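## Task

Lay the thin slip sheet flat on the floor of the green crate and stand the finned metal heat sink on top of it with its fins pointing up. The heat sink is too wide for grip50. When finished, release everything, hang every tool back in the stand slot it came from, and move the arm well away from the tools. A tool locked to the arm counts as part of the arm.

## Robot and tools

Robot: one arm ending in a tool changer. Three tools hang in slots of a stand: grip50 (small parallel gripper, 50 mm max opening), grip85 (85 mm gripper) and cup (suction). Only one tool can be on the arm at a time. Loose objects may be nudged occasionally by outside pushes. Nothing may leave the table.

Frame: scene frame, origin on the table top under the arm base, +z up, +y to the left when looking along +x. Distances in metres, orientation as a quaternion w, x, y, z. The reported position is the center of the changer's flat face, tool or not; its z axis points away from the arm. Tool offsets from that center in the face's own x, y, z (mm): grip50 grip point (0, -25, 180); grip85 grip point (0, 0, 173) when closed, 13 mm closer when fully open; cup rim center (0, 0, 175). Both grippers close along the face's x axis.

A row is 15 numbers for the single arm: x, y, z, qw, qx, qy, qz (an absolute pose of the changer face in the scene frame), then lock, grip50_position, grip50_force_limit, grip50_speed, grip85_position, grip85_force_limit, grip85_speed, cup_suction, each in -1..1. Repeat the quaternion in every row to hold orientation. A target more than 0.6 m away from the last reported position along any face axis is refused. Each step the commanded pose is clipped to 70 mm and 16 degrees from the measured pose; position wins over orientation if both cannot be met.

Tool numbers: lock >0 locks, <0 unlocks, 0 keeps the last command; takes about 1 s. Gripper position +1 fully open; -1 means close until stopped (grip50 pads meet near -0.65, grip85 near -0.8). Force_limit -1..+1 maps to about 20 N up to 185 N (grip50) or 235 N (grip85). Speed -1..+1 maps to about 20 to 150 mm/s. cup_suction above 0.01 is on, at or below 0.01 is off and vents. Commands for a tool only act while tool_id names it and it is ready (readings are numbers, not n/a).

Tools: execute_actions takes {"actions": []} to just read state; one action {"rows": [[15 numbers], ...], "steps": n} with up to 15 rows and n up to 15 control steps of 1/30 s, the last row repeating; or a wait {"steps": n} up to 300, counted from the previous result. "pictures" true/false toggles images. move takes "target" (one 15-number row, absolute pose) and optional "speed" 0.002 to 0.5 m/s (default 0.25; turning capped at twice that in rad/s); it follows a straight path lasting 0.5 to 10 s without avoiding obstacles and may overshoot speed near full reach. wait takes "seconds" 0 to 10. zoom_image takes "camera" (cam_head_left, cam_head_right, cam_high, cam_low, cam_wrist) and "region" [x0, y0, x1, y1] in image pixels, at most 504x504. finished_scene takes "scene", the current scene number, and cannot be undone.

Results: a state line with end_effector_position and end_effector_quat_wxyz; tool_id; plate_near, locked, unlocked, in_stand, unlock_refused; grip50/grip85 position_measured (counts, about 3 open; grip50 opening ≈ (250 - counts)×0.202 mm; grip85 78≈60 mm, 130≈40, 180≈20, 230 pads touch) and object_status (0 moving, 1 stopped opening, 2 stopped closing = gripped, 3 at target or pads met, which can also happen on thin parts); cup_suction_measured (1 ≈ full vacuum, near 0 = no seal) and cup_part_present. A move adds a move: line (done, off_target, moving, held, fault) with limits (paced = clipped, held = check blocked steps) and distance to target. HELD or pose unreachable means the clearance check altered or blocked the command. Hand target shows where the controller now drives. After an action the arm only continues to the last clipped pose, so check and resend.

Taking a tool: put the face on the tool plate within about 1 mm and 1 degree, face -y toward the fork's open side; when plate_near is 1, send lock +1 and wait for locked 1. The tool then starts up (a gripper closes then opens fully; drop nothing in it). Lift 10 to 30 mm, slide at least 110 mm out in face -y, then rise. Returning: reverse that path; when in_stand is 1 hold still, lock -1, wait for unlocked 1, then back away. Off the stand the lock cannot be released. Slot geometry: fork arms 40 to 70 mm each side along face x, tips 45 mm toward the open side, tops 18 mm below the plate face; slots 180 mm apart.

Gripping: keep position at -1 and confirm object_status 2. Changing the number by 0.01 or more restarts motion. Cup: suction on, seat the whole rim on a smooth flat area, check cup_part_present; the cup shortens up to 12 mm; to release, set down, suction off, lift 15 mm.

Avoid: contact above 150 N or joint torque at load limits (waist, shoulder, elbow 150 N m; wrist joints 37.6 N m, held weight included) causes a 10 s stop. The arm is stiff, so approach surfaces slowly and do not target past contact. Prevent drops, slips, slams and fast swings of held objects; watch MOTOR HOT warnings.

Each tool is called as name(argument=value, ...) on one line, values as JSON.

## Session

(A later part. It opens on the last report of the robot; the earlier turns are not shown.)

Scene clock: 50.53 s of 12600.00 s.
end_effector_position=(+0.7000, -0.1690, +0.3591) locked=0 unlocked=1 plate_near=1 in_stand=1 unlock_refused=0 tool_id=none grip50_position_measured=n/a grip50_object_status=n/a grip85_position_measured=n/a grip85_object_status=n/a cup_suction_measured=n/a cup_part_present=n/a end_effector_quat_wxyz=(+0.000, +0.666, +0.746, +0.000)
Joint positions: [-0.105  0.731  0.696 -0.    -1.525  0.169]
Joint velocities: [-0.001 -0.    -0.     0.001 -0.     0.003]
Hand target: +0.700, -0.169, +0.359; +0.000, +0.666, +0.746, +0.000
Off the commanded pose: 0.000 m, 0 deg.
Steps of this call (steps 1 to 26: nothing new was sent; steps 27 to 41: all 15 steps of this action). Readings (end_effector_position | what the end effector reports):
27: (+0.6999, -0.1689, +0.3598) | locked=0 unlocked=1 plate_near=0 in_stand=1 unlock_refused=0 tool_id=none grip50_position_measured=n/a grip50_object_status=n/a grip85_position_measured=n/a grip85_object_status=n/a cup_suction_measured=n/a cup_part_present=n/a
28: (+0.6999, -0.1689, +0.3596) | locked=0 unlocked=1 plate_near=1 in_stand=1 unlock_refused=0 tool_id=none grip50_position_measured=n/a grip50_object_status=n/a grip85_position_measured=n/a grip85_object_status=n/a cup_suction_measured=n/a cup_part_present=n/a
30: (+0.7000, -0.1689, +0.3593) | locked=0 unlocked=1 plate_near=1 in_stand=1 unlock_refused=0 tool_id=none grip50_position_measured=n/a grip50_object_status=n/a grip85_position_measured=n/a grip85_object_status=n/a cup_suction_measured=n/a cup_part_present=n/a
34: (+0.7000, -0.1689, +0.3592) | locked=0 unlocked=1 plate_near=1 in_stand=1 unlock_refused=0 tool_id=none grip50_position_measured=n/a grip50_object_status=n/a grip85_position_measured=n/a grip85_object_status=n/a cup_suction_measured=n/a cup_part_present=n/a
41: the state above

execute_actions(actions=[{"rows":[[0.7,-0.169,0.3592,0,0.6659,0.7461,0,1,1,0,0,1,0,0,0]]}], pictures=false)

execute_actions(actions=[{"steps":25}], pictures=false)

move(target=[0.7,-0.169,0.3795,0,0.6659,0.7461,0,0,1,0,0,1,0,0,0], speed=0.05)

move(target=[0.561,-0.186,0.3795,0,0.6659,0.7461,0,0,1,0,0,1,0,0,0], speed=0.13)

move(target=[0.4,0.15,0.3,0,1,0,0,0,1,0,0,1,0,0,0], speed=0.4)

Scene clock: 53.03 s of 12600.00 s.
end_effector_position=(+0.7000, -0.1690, +0.3591) locked=0 unlocked=0 plate_near=1 in_stand=1 unlock_refused=0 tool_id=none grip50_position_measured=n/a grip50_object_status=n/a grip85_position_measured=n/a grip85_object_status=n/a cup_suction_measured=n/a cup_part_present=n/a end_effector_quat_wxyz=(-0.000, +0.666, +0.746, -0.000)
Joint positions: [-0.105  0.731  0.696 -0.001 -1.525  0.169]
Joint velocities: [ 0.001  0.     0.002 -0.    -0.001 -0.001]
Hand target: +0.700, -0.169, +0.359; +0.000, +0.666, +0.746, +0.000
Off the commanded pose: 0.000 m, 0 deg.
Steps of this call (steps 1 to 60: nothing new was sent; steps 61 to 75: all 15 steps of this action). Readings (end_effector_position | what the end effector reports):
61: (+0.7000, -0.1690, +0.3591) | locked=0 unlocked=0 plate_near=1 in_stand=1 unlock_refused=0 tool_id=none grip50_position_measured=n/a grip50_object_status=n/a grip85_position_measured=n/a grip85_object_status=n/a cup_suction_measured=n/a cup_part_present=n/a
62: (+0.7000, -0.1690, +0.3591) | locked=0 unlocked=0 plate_near=1 in_stand=1 unlock_refused=0 tool_id=none grip50_position_measured=n/a grip50_object_status=n/a grip85_position_measured=n/a grip85_object_status=n/a cup_suction_measured=n/a cup_part_present=n/a
64: (+0.7000, -0.1690, +0.3591) | locked=0 unlocked=0 plate_near=1 in_stand=1 unlock_refused=0 tool_id=none grip50_position_measured=n/a grip50_object_status=n/a grip85_position_measured=n/a grip85_object_status=n/a cup_suction_measured=n/a cup_part_present=n/a
68: (+0.7000, -0.1690, +0.3591) | locked=0 unlocked=0 plate_near=1 in_stand=1 unlock_refused=0 tool_id=none grip50_position_measured=n/a grip50_object_status=n/a grip85_position_measured=n/a grip85_object_status=n/a cup_suction_measured=n/a cup_part_present=n/a
75: the state above

Scene clock: 53.87 s of 12600.00 s.
end_effector_position=(+0.7000, -0.1690, +0.3592) locked=1 unlocked=0 plate_near=1 in_stand=1 unlock_refused=0 tool_id=cup grip50_position_measured=n/a grip50_object_status=n/a grip85_position_measured=n/a grip85_object_status=n/a cup_suction_measured=n/a cup_part_present=n/a end_effector_quat_wxyz=(-0.000, +0.666, +0.746, +0.000)
Joint positions: [-0.105  0.731  0.696 -0.001 -1.525  0.169]
Joint velocities: [ 0.    -0.     0.001  0.    -0.    -0.001]
Hand target: +0.700, -0.169, +0.359; +0.000, +0.666, +0.746, +0.000
Off the commanded pose: 0.000 m, 0 deg.
Steps of this call (steps 1 to 25: nothing new was sent). Readings (end_effector_position | what the end effector reports):
1: (+0.7000, -0.1690, +0.3591) | locked=0 unlocked=0 plate_near=1 in_stand=1 unlock_refused=0 tool_id=none grip50_position_measured=n/a grip50_object_status=n/a grip85_position_measured=n/a grip85_object_status=n/a cup_suction_measured=n/a cup_part_present=n/a
2: (+0.7000, -0.1690, +0.3591) | locked=0 unlocked=0 plate_near=1 in_stand=1 unlock_refused=0 tool_id=none grip50_position_measured=n/a grip50_object_status=n/a grip85_position_measured=n/a grip85_object_status=n/a cup_suction_measured=n/a cup_part_present=n/a
4: (+0.7000, -0.1690, +0.3590) | locked=0 unlocked=0 plate_near=1 in_stand=1 unlock_refused=0 tool_id=none grip50_position_measured=n/a grip50_object_status=n/a grip85_position_measured=n/a grip85_object_status=n/a cup_suction_measured=n/a cup_part_present=n/a
8: (+0.7000, -0.1690, +0.3589) | locked=0 unlocked=0 plate_near=1 in_stand=1 unlock_refused=0 tool_id=none grip50_position_measured=n/a grip50_object_status=n/a grip85_position_measured=n/a grip85_object_status=n/a cup_suction_measured=n/a cup_part_present=n/a
25: the state above

Scene clock: 54.63 s of 12600.00 s.
end_effector_position=(+0.7001, -0.1692, +0.3795) locked=1 unlocked=0 plate_near=1 in_stand=0 unlock_refused=0 tool_id=cup grip50_position_measured=n/a grip50_object_status=n/a grip85_position_measured=n/a grip85_object_status=n/a cup_suction_measured=0.00 cup_part_present=0 end_effector_quat_wxyz=(+0.000, +0.666, +0.746, -0.000)
Joint positions: [-0.105  0.73   0.741 -0.    -1.572  0.169]
Joint velocities: [ 0.001 -0.     0.002 -0.002 -0.001  0.001]
Hand target: +0.700, -0.169, +0.379; -0.000, +0.666, +0.746, +0.000
Off the commanded pose: 0.000 m, 0 deg.
move: done
camera_calibration (this result's frames):
cam_wrist: T_world_to_cam=[[-0.143354, 0.989242, -0.0291504, 0.276121], [0.944028, 0.145525, 0.29603, -0.68998], [0.297087, 0.0149182, -0.954734, 0.208337], [0, 0, 0, 1]] pos_world=[0.629049, -0.175849, 0.41121]

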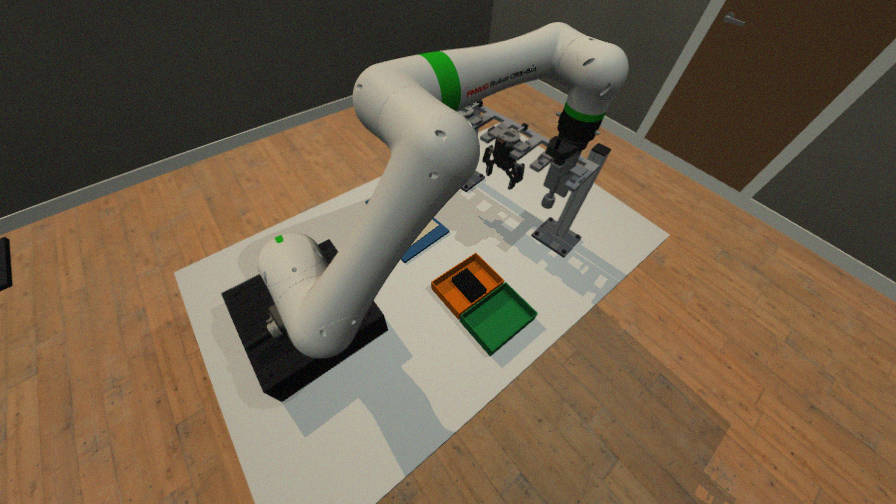

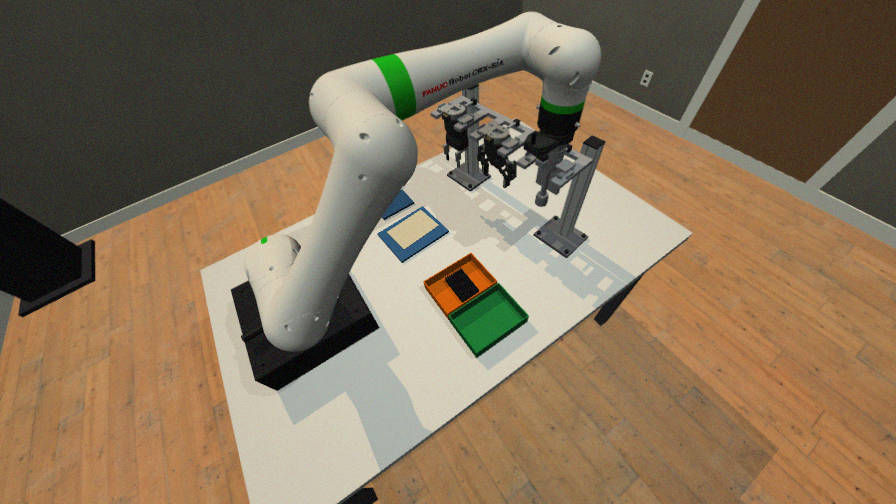

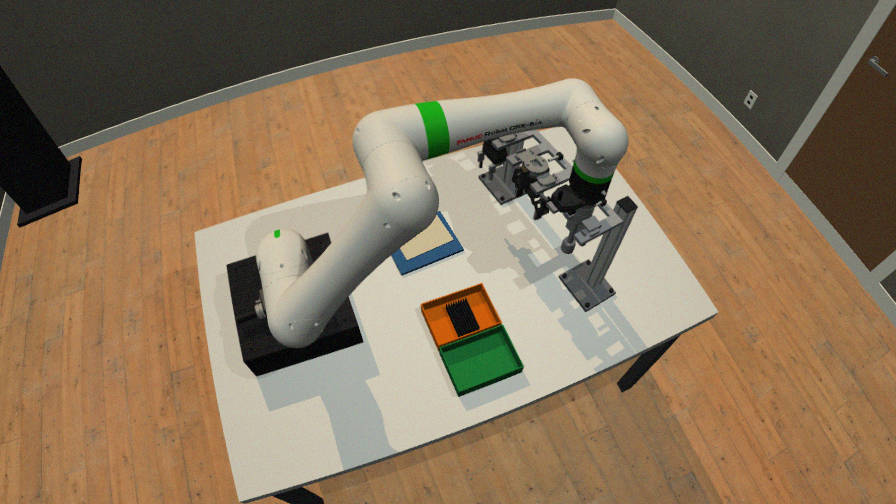

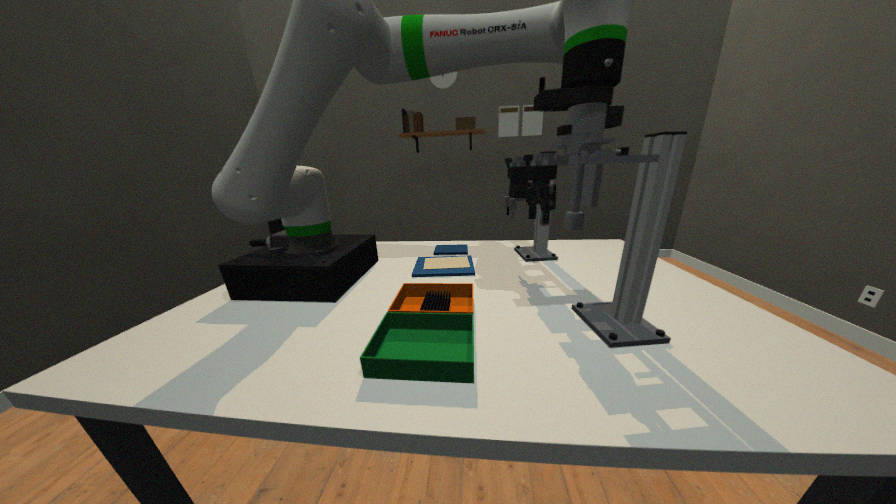

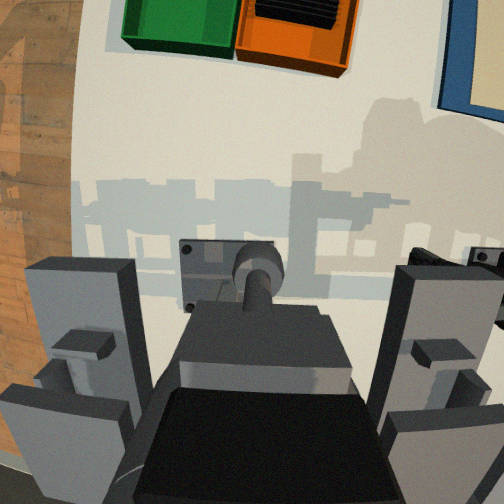

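Scene clock: 56.10 s of 12600.00 s.
end_effector_position=(+0.5609, -0.1855, +0.3798) locked=1 unlocked=0 plate_near=1 in_stand=0 unlock_refused=0 tool_id=cup grip50_position_measured=n/a grip50_object_status=n/a grip85_position_measured=n/a grip85_object_status=n/a cup_suction_measured=0.00 cup_part_present=0 end_effector_quat_wxyz=(-0.000, +0.666, +0.746, +0.000)
Joint positions: [-0.148  0.368  0.197 -0.001 -1.39   0.212]
Joint velocities: [-0.    -0.002 -0.002  0.003  0.    -0.001]
Hand target: +0.561, -0.186, +0.380; +0.000, +0.666, +0.746, +0.000
Off the commanded pose: 0.001 m, 0 deg.
move: done
camera_calibration (this result's frames):
cam_wrist: T_world_to_cam=[[-0.142795, 0.98934, -0.0285748, 0.271811], [0.944057, 0.144816, 0.296284, -0.556537], [0.297263, 0.0153314, -0.954672, 0.250165], [0, 0, 0, 1]] pos_world=[0.489851, -0.192153, 0.411486]

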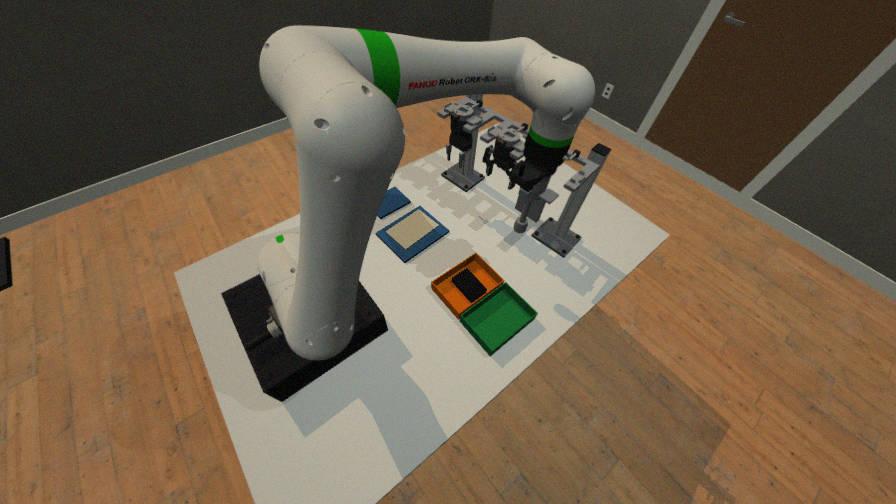

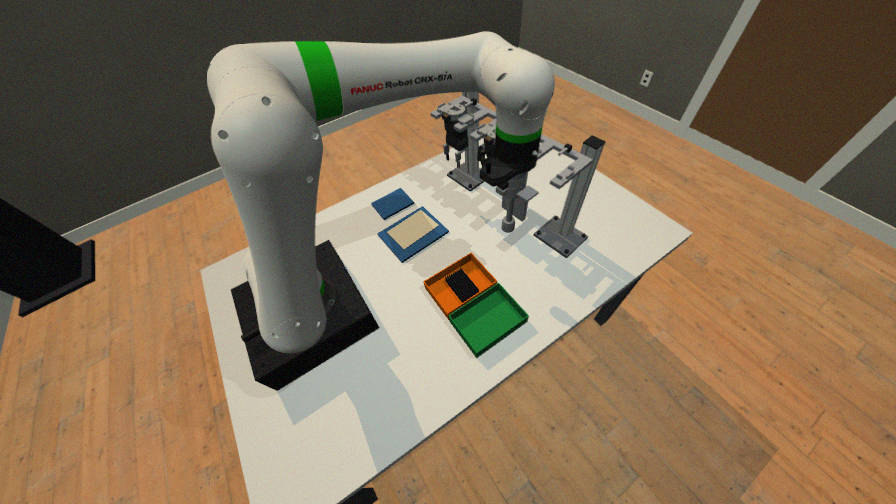

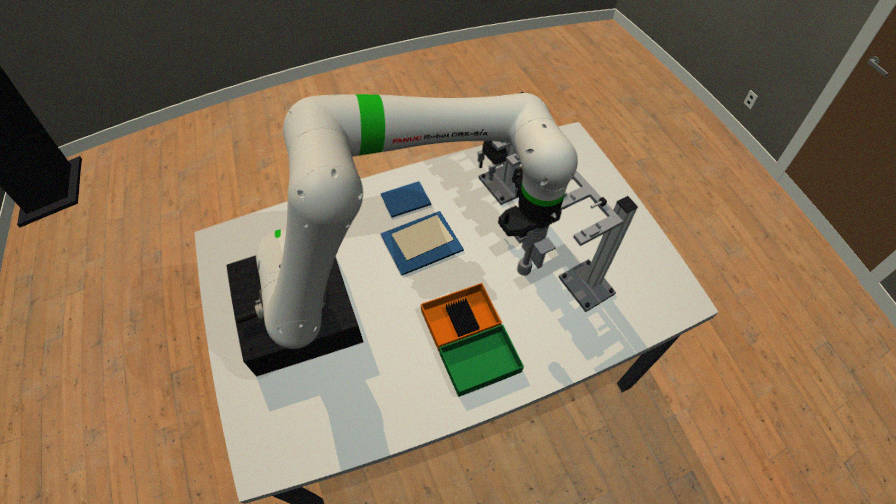

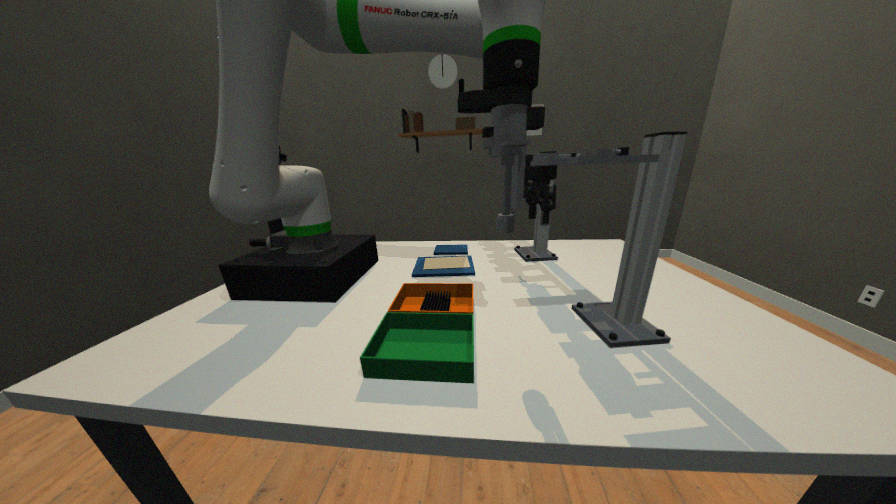

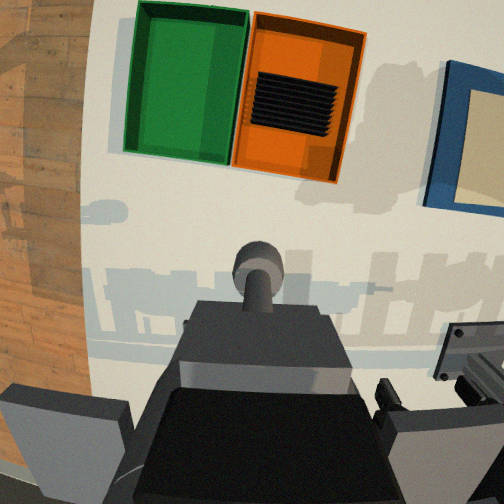

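Scene clock: 58.77 s of 12600.00 s.
end_effector_position=(+0.4003, +0.1501, +0.3005) locked=1 unlocked=0 plate_near=1 in_stand=0 unlock_refused=0 tool_id=cup grip50_position_measured=n/a grip50_object_status=n/a grip85_position_measured=n/a grip85_object_status=n/a cup_suction_measured=0.00 cup_part_present=0 end_effector_quat_wxyz=(+0.001, +1.000, -0.000, -0.001)
Joint positions: [ 0.626  0.034 -0.405  0.009 -1.127 -2.25 ]
Joint velocities: [ 0.     0.001  0.     0.     0.    -0.002]
Hand target: +0.400, +0.150, +0.300; +0.001, +1.000, -0.000, -0.001
Off the commanded pose: 0.001 m, 0 deg.
move: done
camera_calibration (this result's frames):
cam_wrist: T_world_to_cam=[[0.999099, 0.0296232, -0.0303773, -0.397924], [0.0373576, -0.9536, 0.298749, 0.0969946], [-0.0201179, -0.299615, -0.953848, 0.39108], [0, 0, 0, 1]] pos_world=[0.40181, 0.221455, 0.331966]

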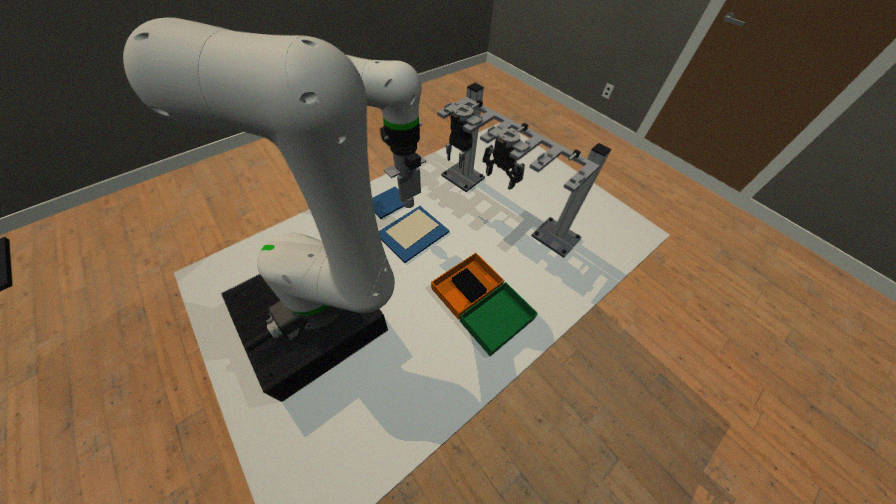

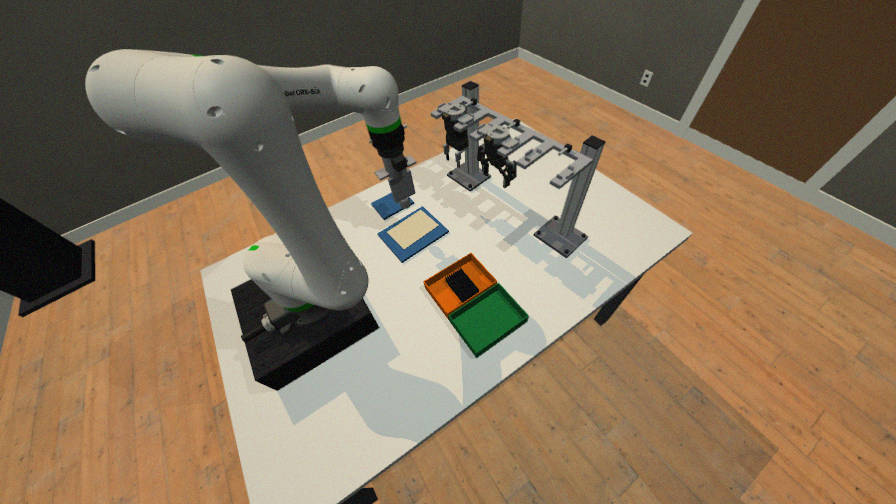

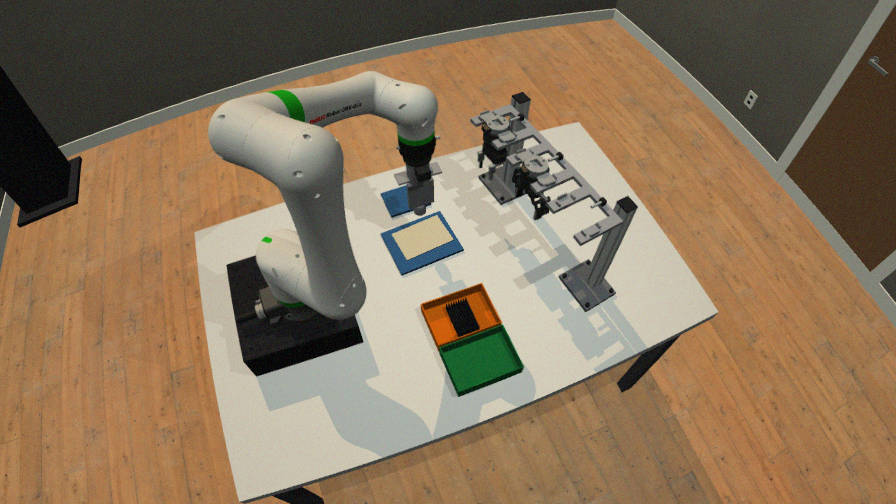

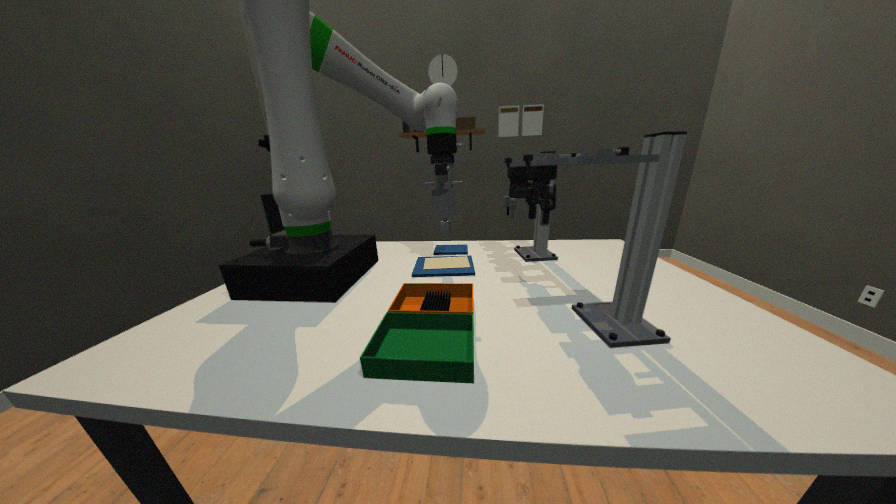

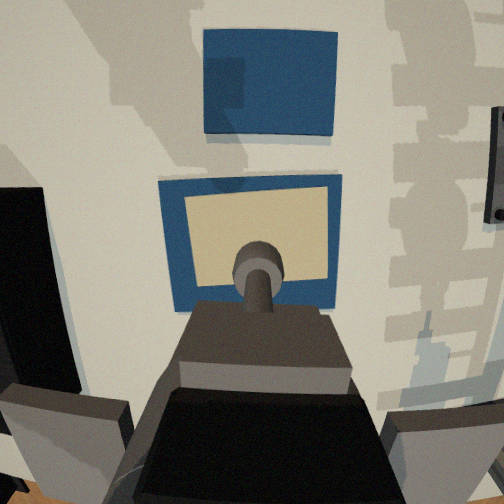

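move(target=[0.4,0.145,0.205,0,0.999,0.045,0,0,1,0,0,1,0,0,0])

Scene clock: 60.77 s of 12600.00 s.
end_effector_position=(+0.3996, +0.1446, +0.2050) locked=1 unlocked=0 plate_near=1 in_stand=0 unlock_refused=0 tool_id=cup grip50_position_measured=n/a grip50_object_status=n/a grip85_position_measured=n/a grip85_object_status=n/a cup_suction_measured=0.00 cup_part_present=0 end_effector_quat_wxyz=(+0.000, +0.999, +0.045, -0.000)
Joint positions: [ 0.614  0.166 -0.52   0.009 -0.877 -2.15 ]
Joint velocities: [-0.001  0.001  0.002  0.     0.001  0.001]
Hand target: +0.400, +0.145, +0.205; +0.000, +0.999, +0.045, +0.000
Off the commanded pose: 0.001 m, 0 deg.
move: done
camera_calibration (this result's frames):
cam_wrist: T_world_to_cam=[[0.992424, 0.119422, -0.0288774, -0.410564], [0.122599, -0.947147, 0.29645, 0.0858071], [0.00805132, -0.297744, -0.954612, 0.287014], [0, 0, 0, 1]] pos_world=[0.394623, 0.215759, 0.236693]

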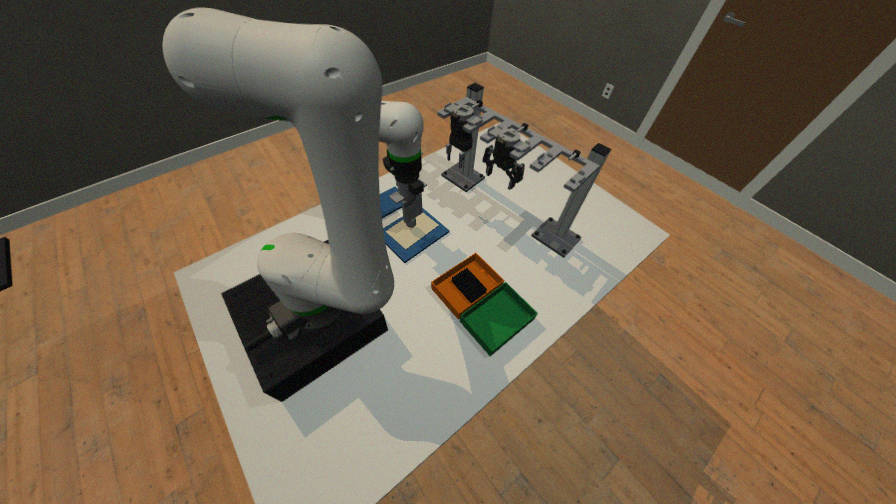

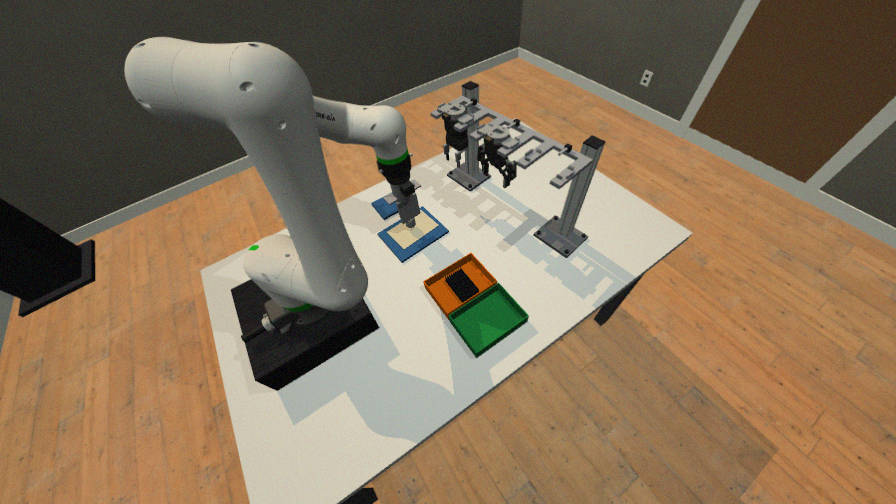

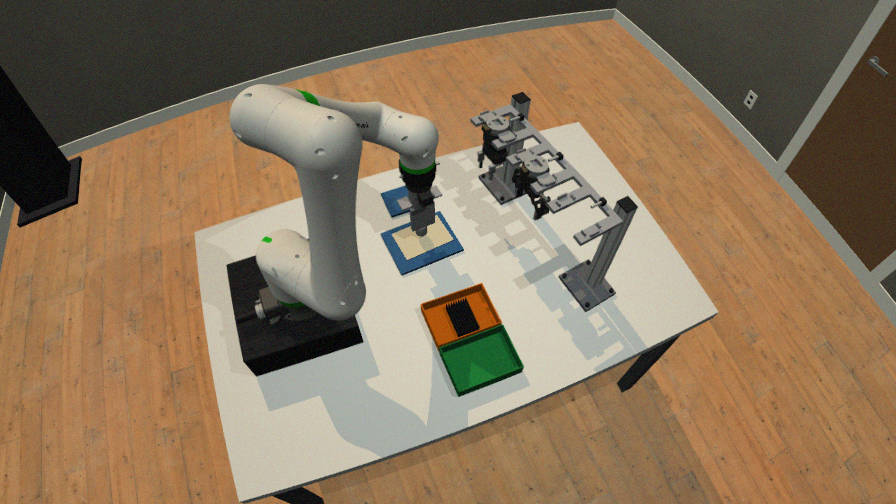

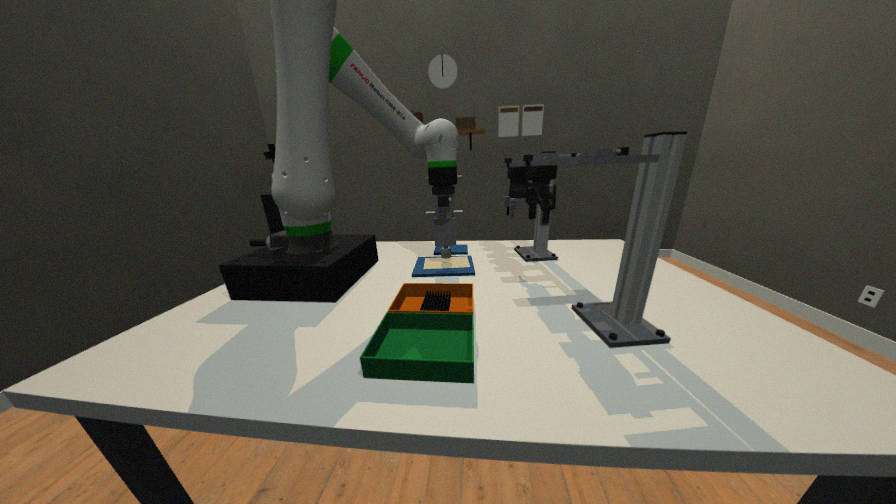

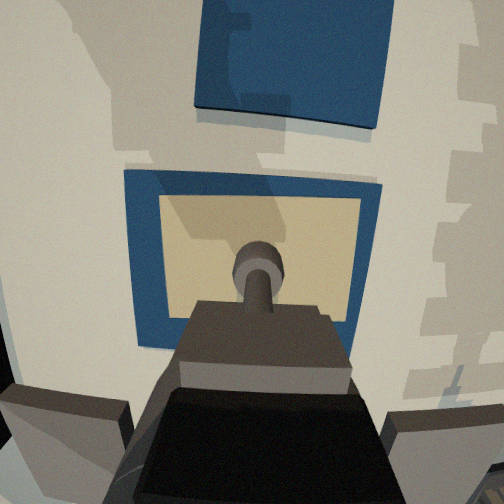

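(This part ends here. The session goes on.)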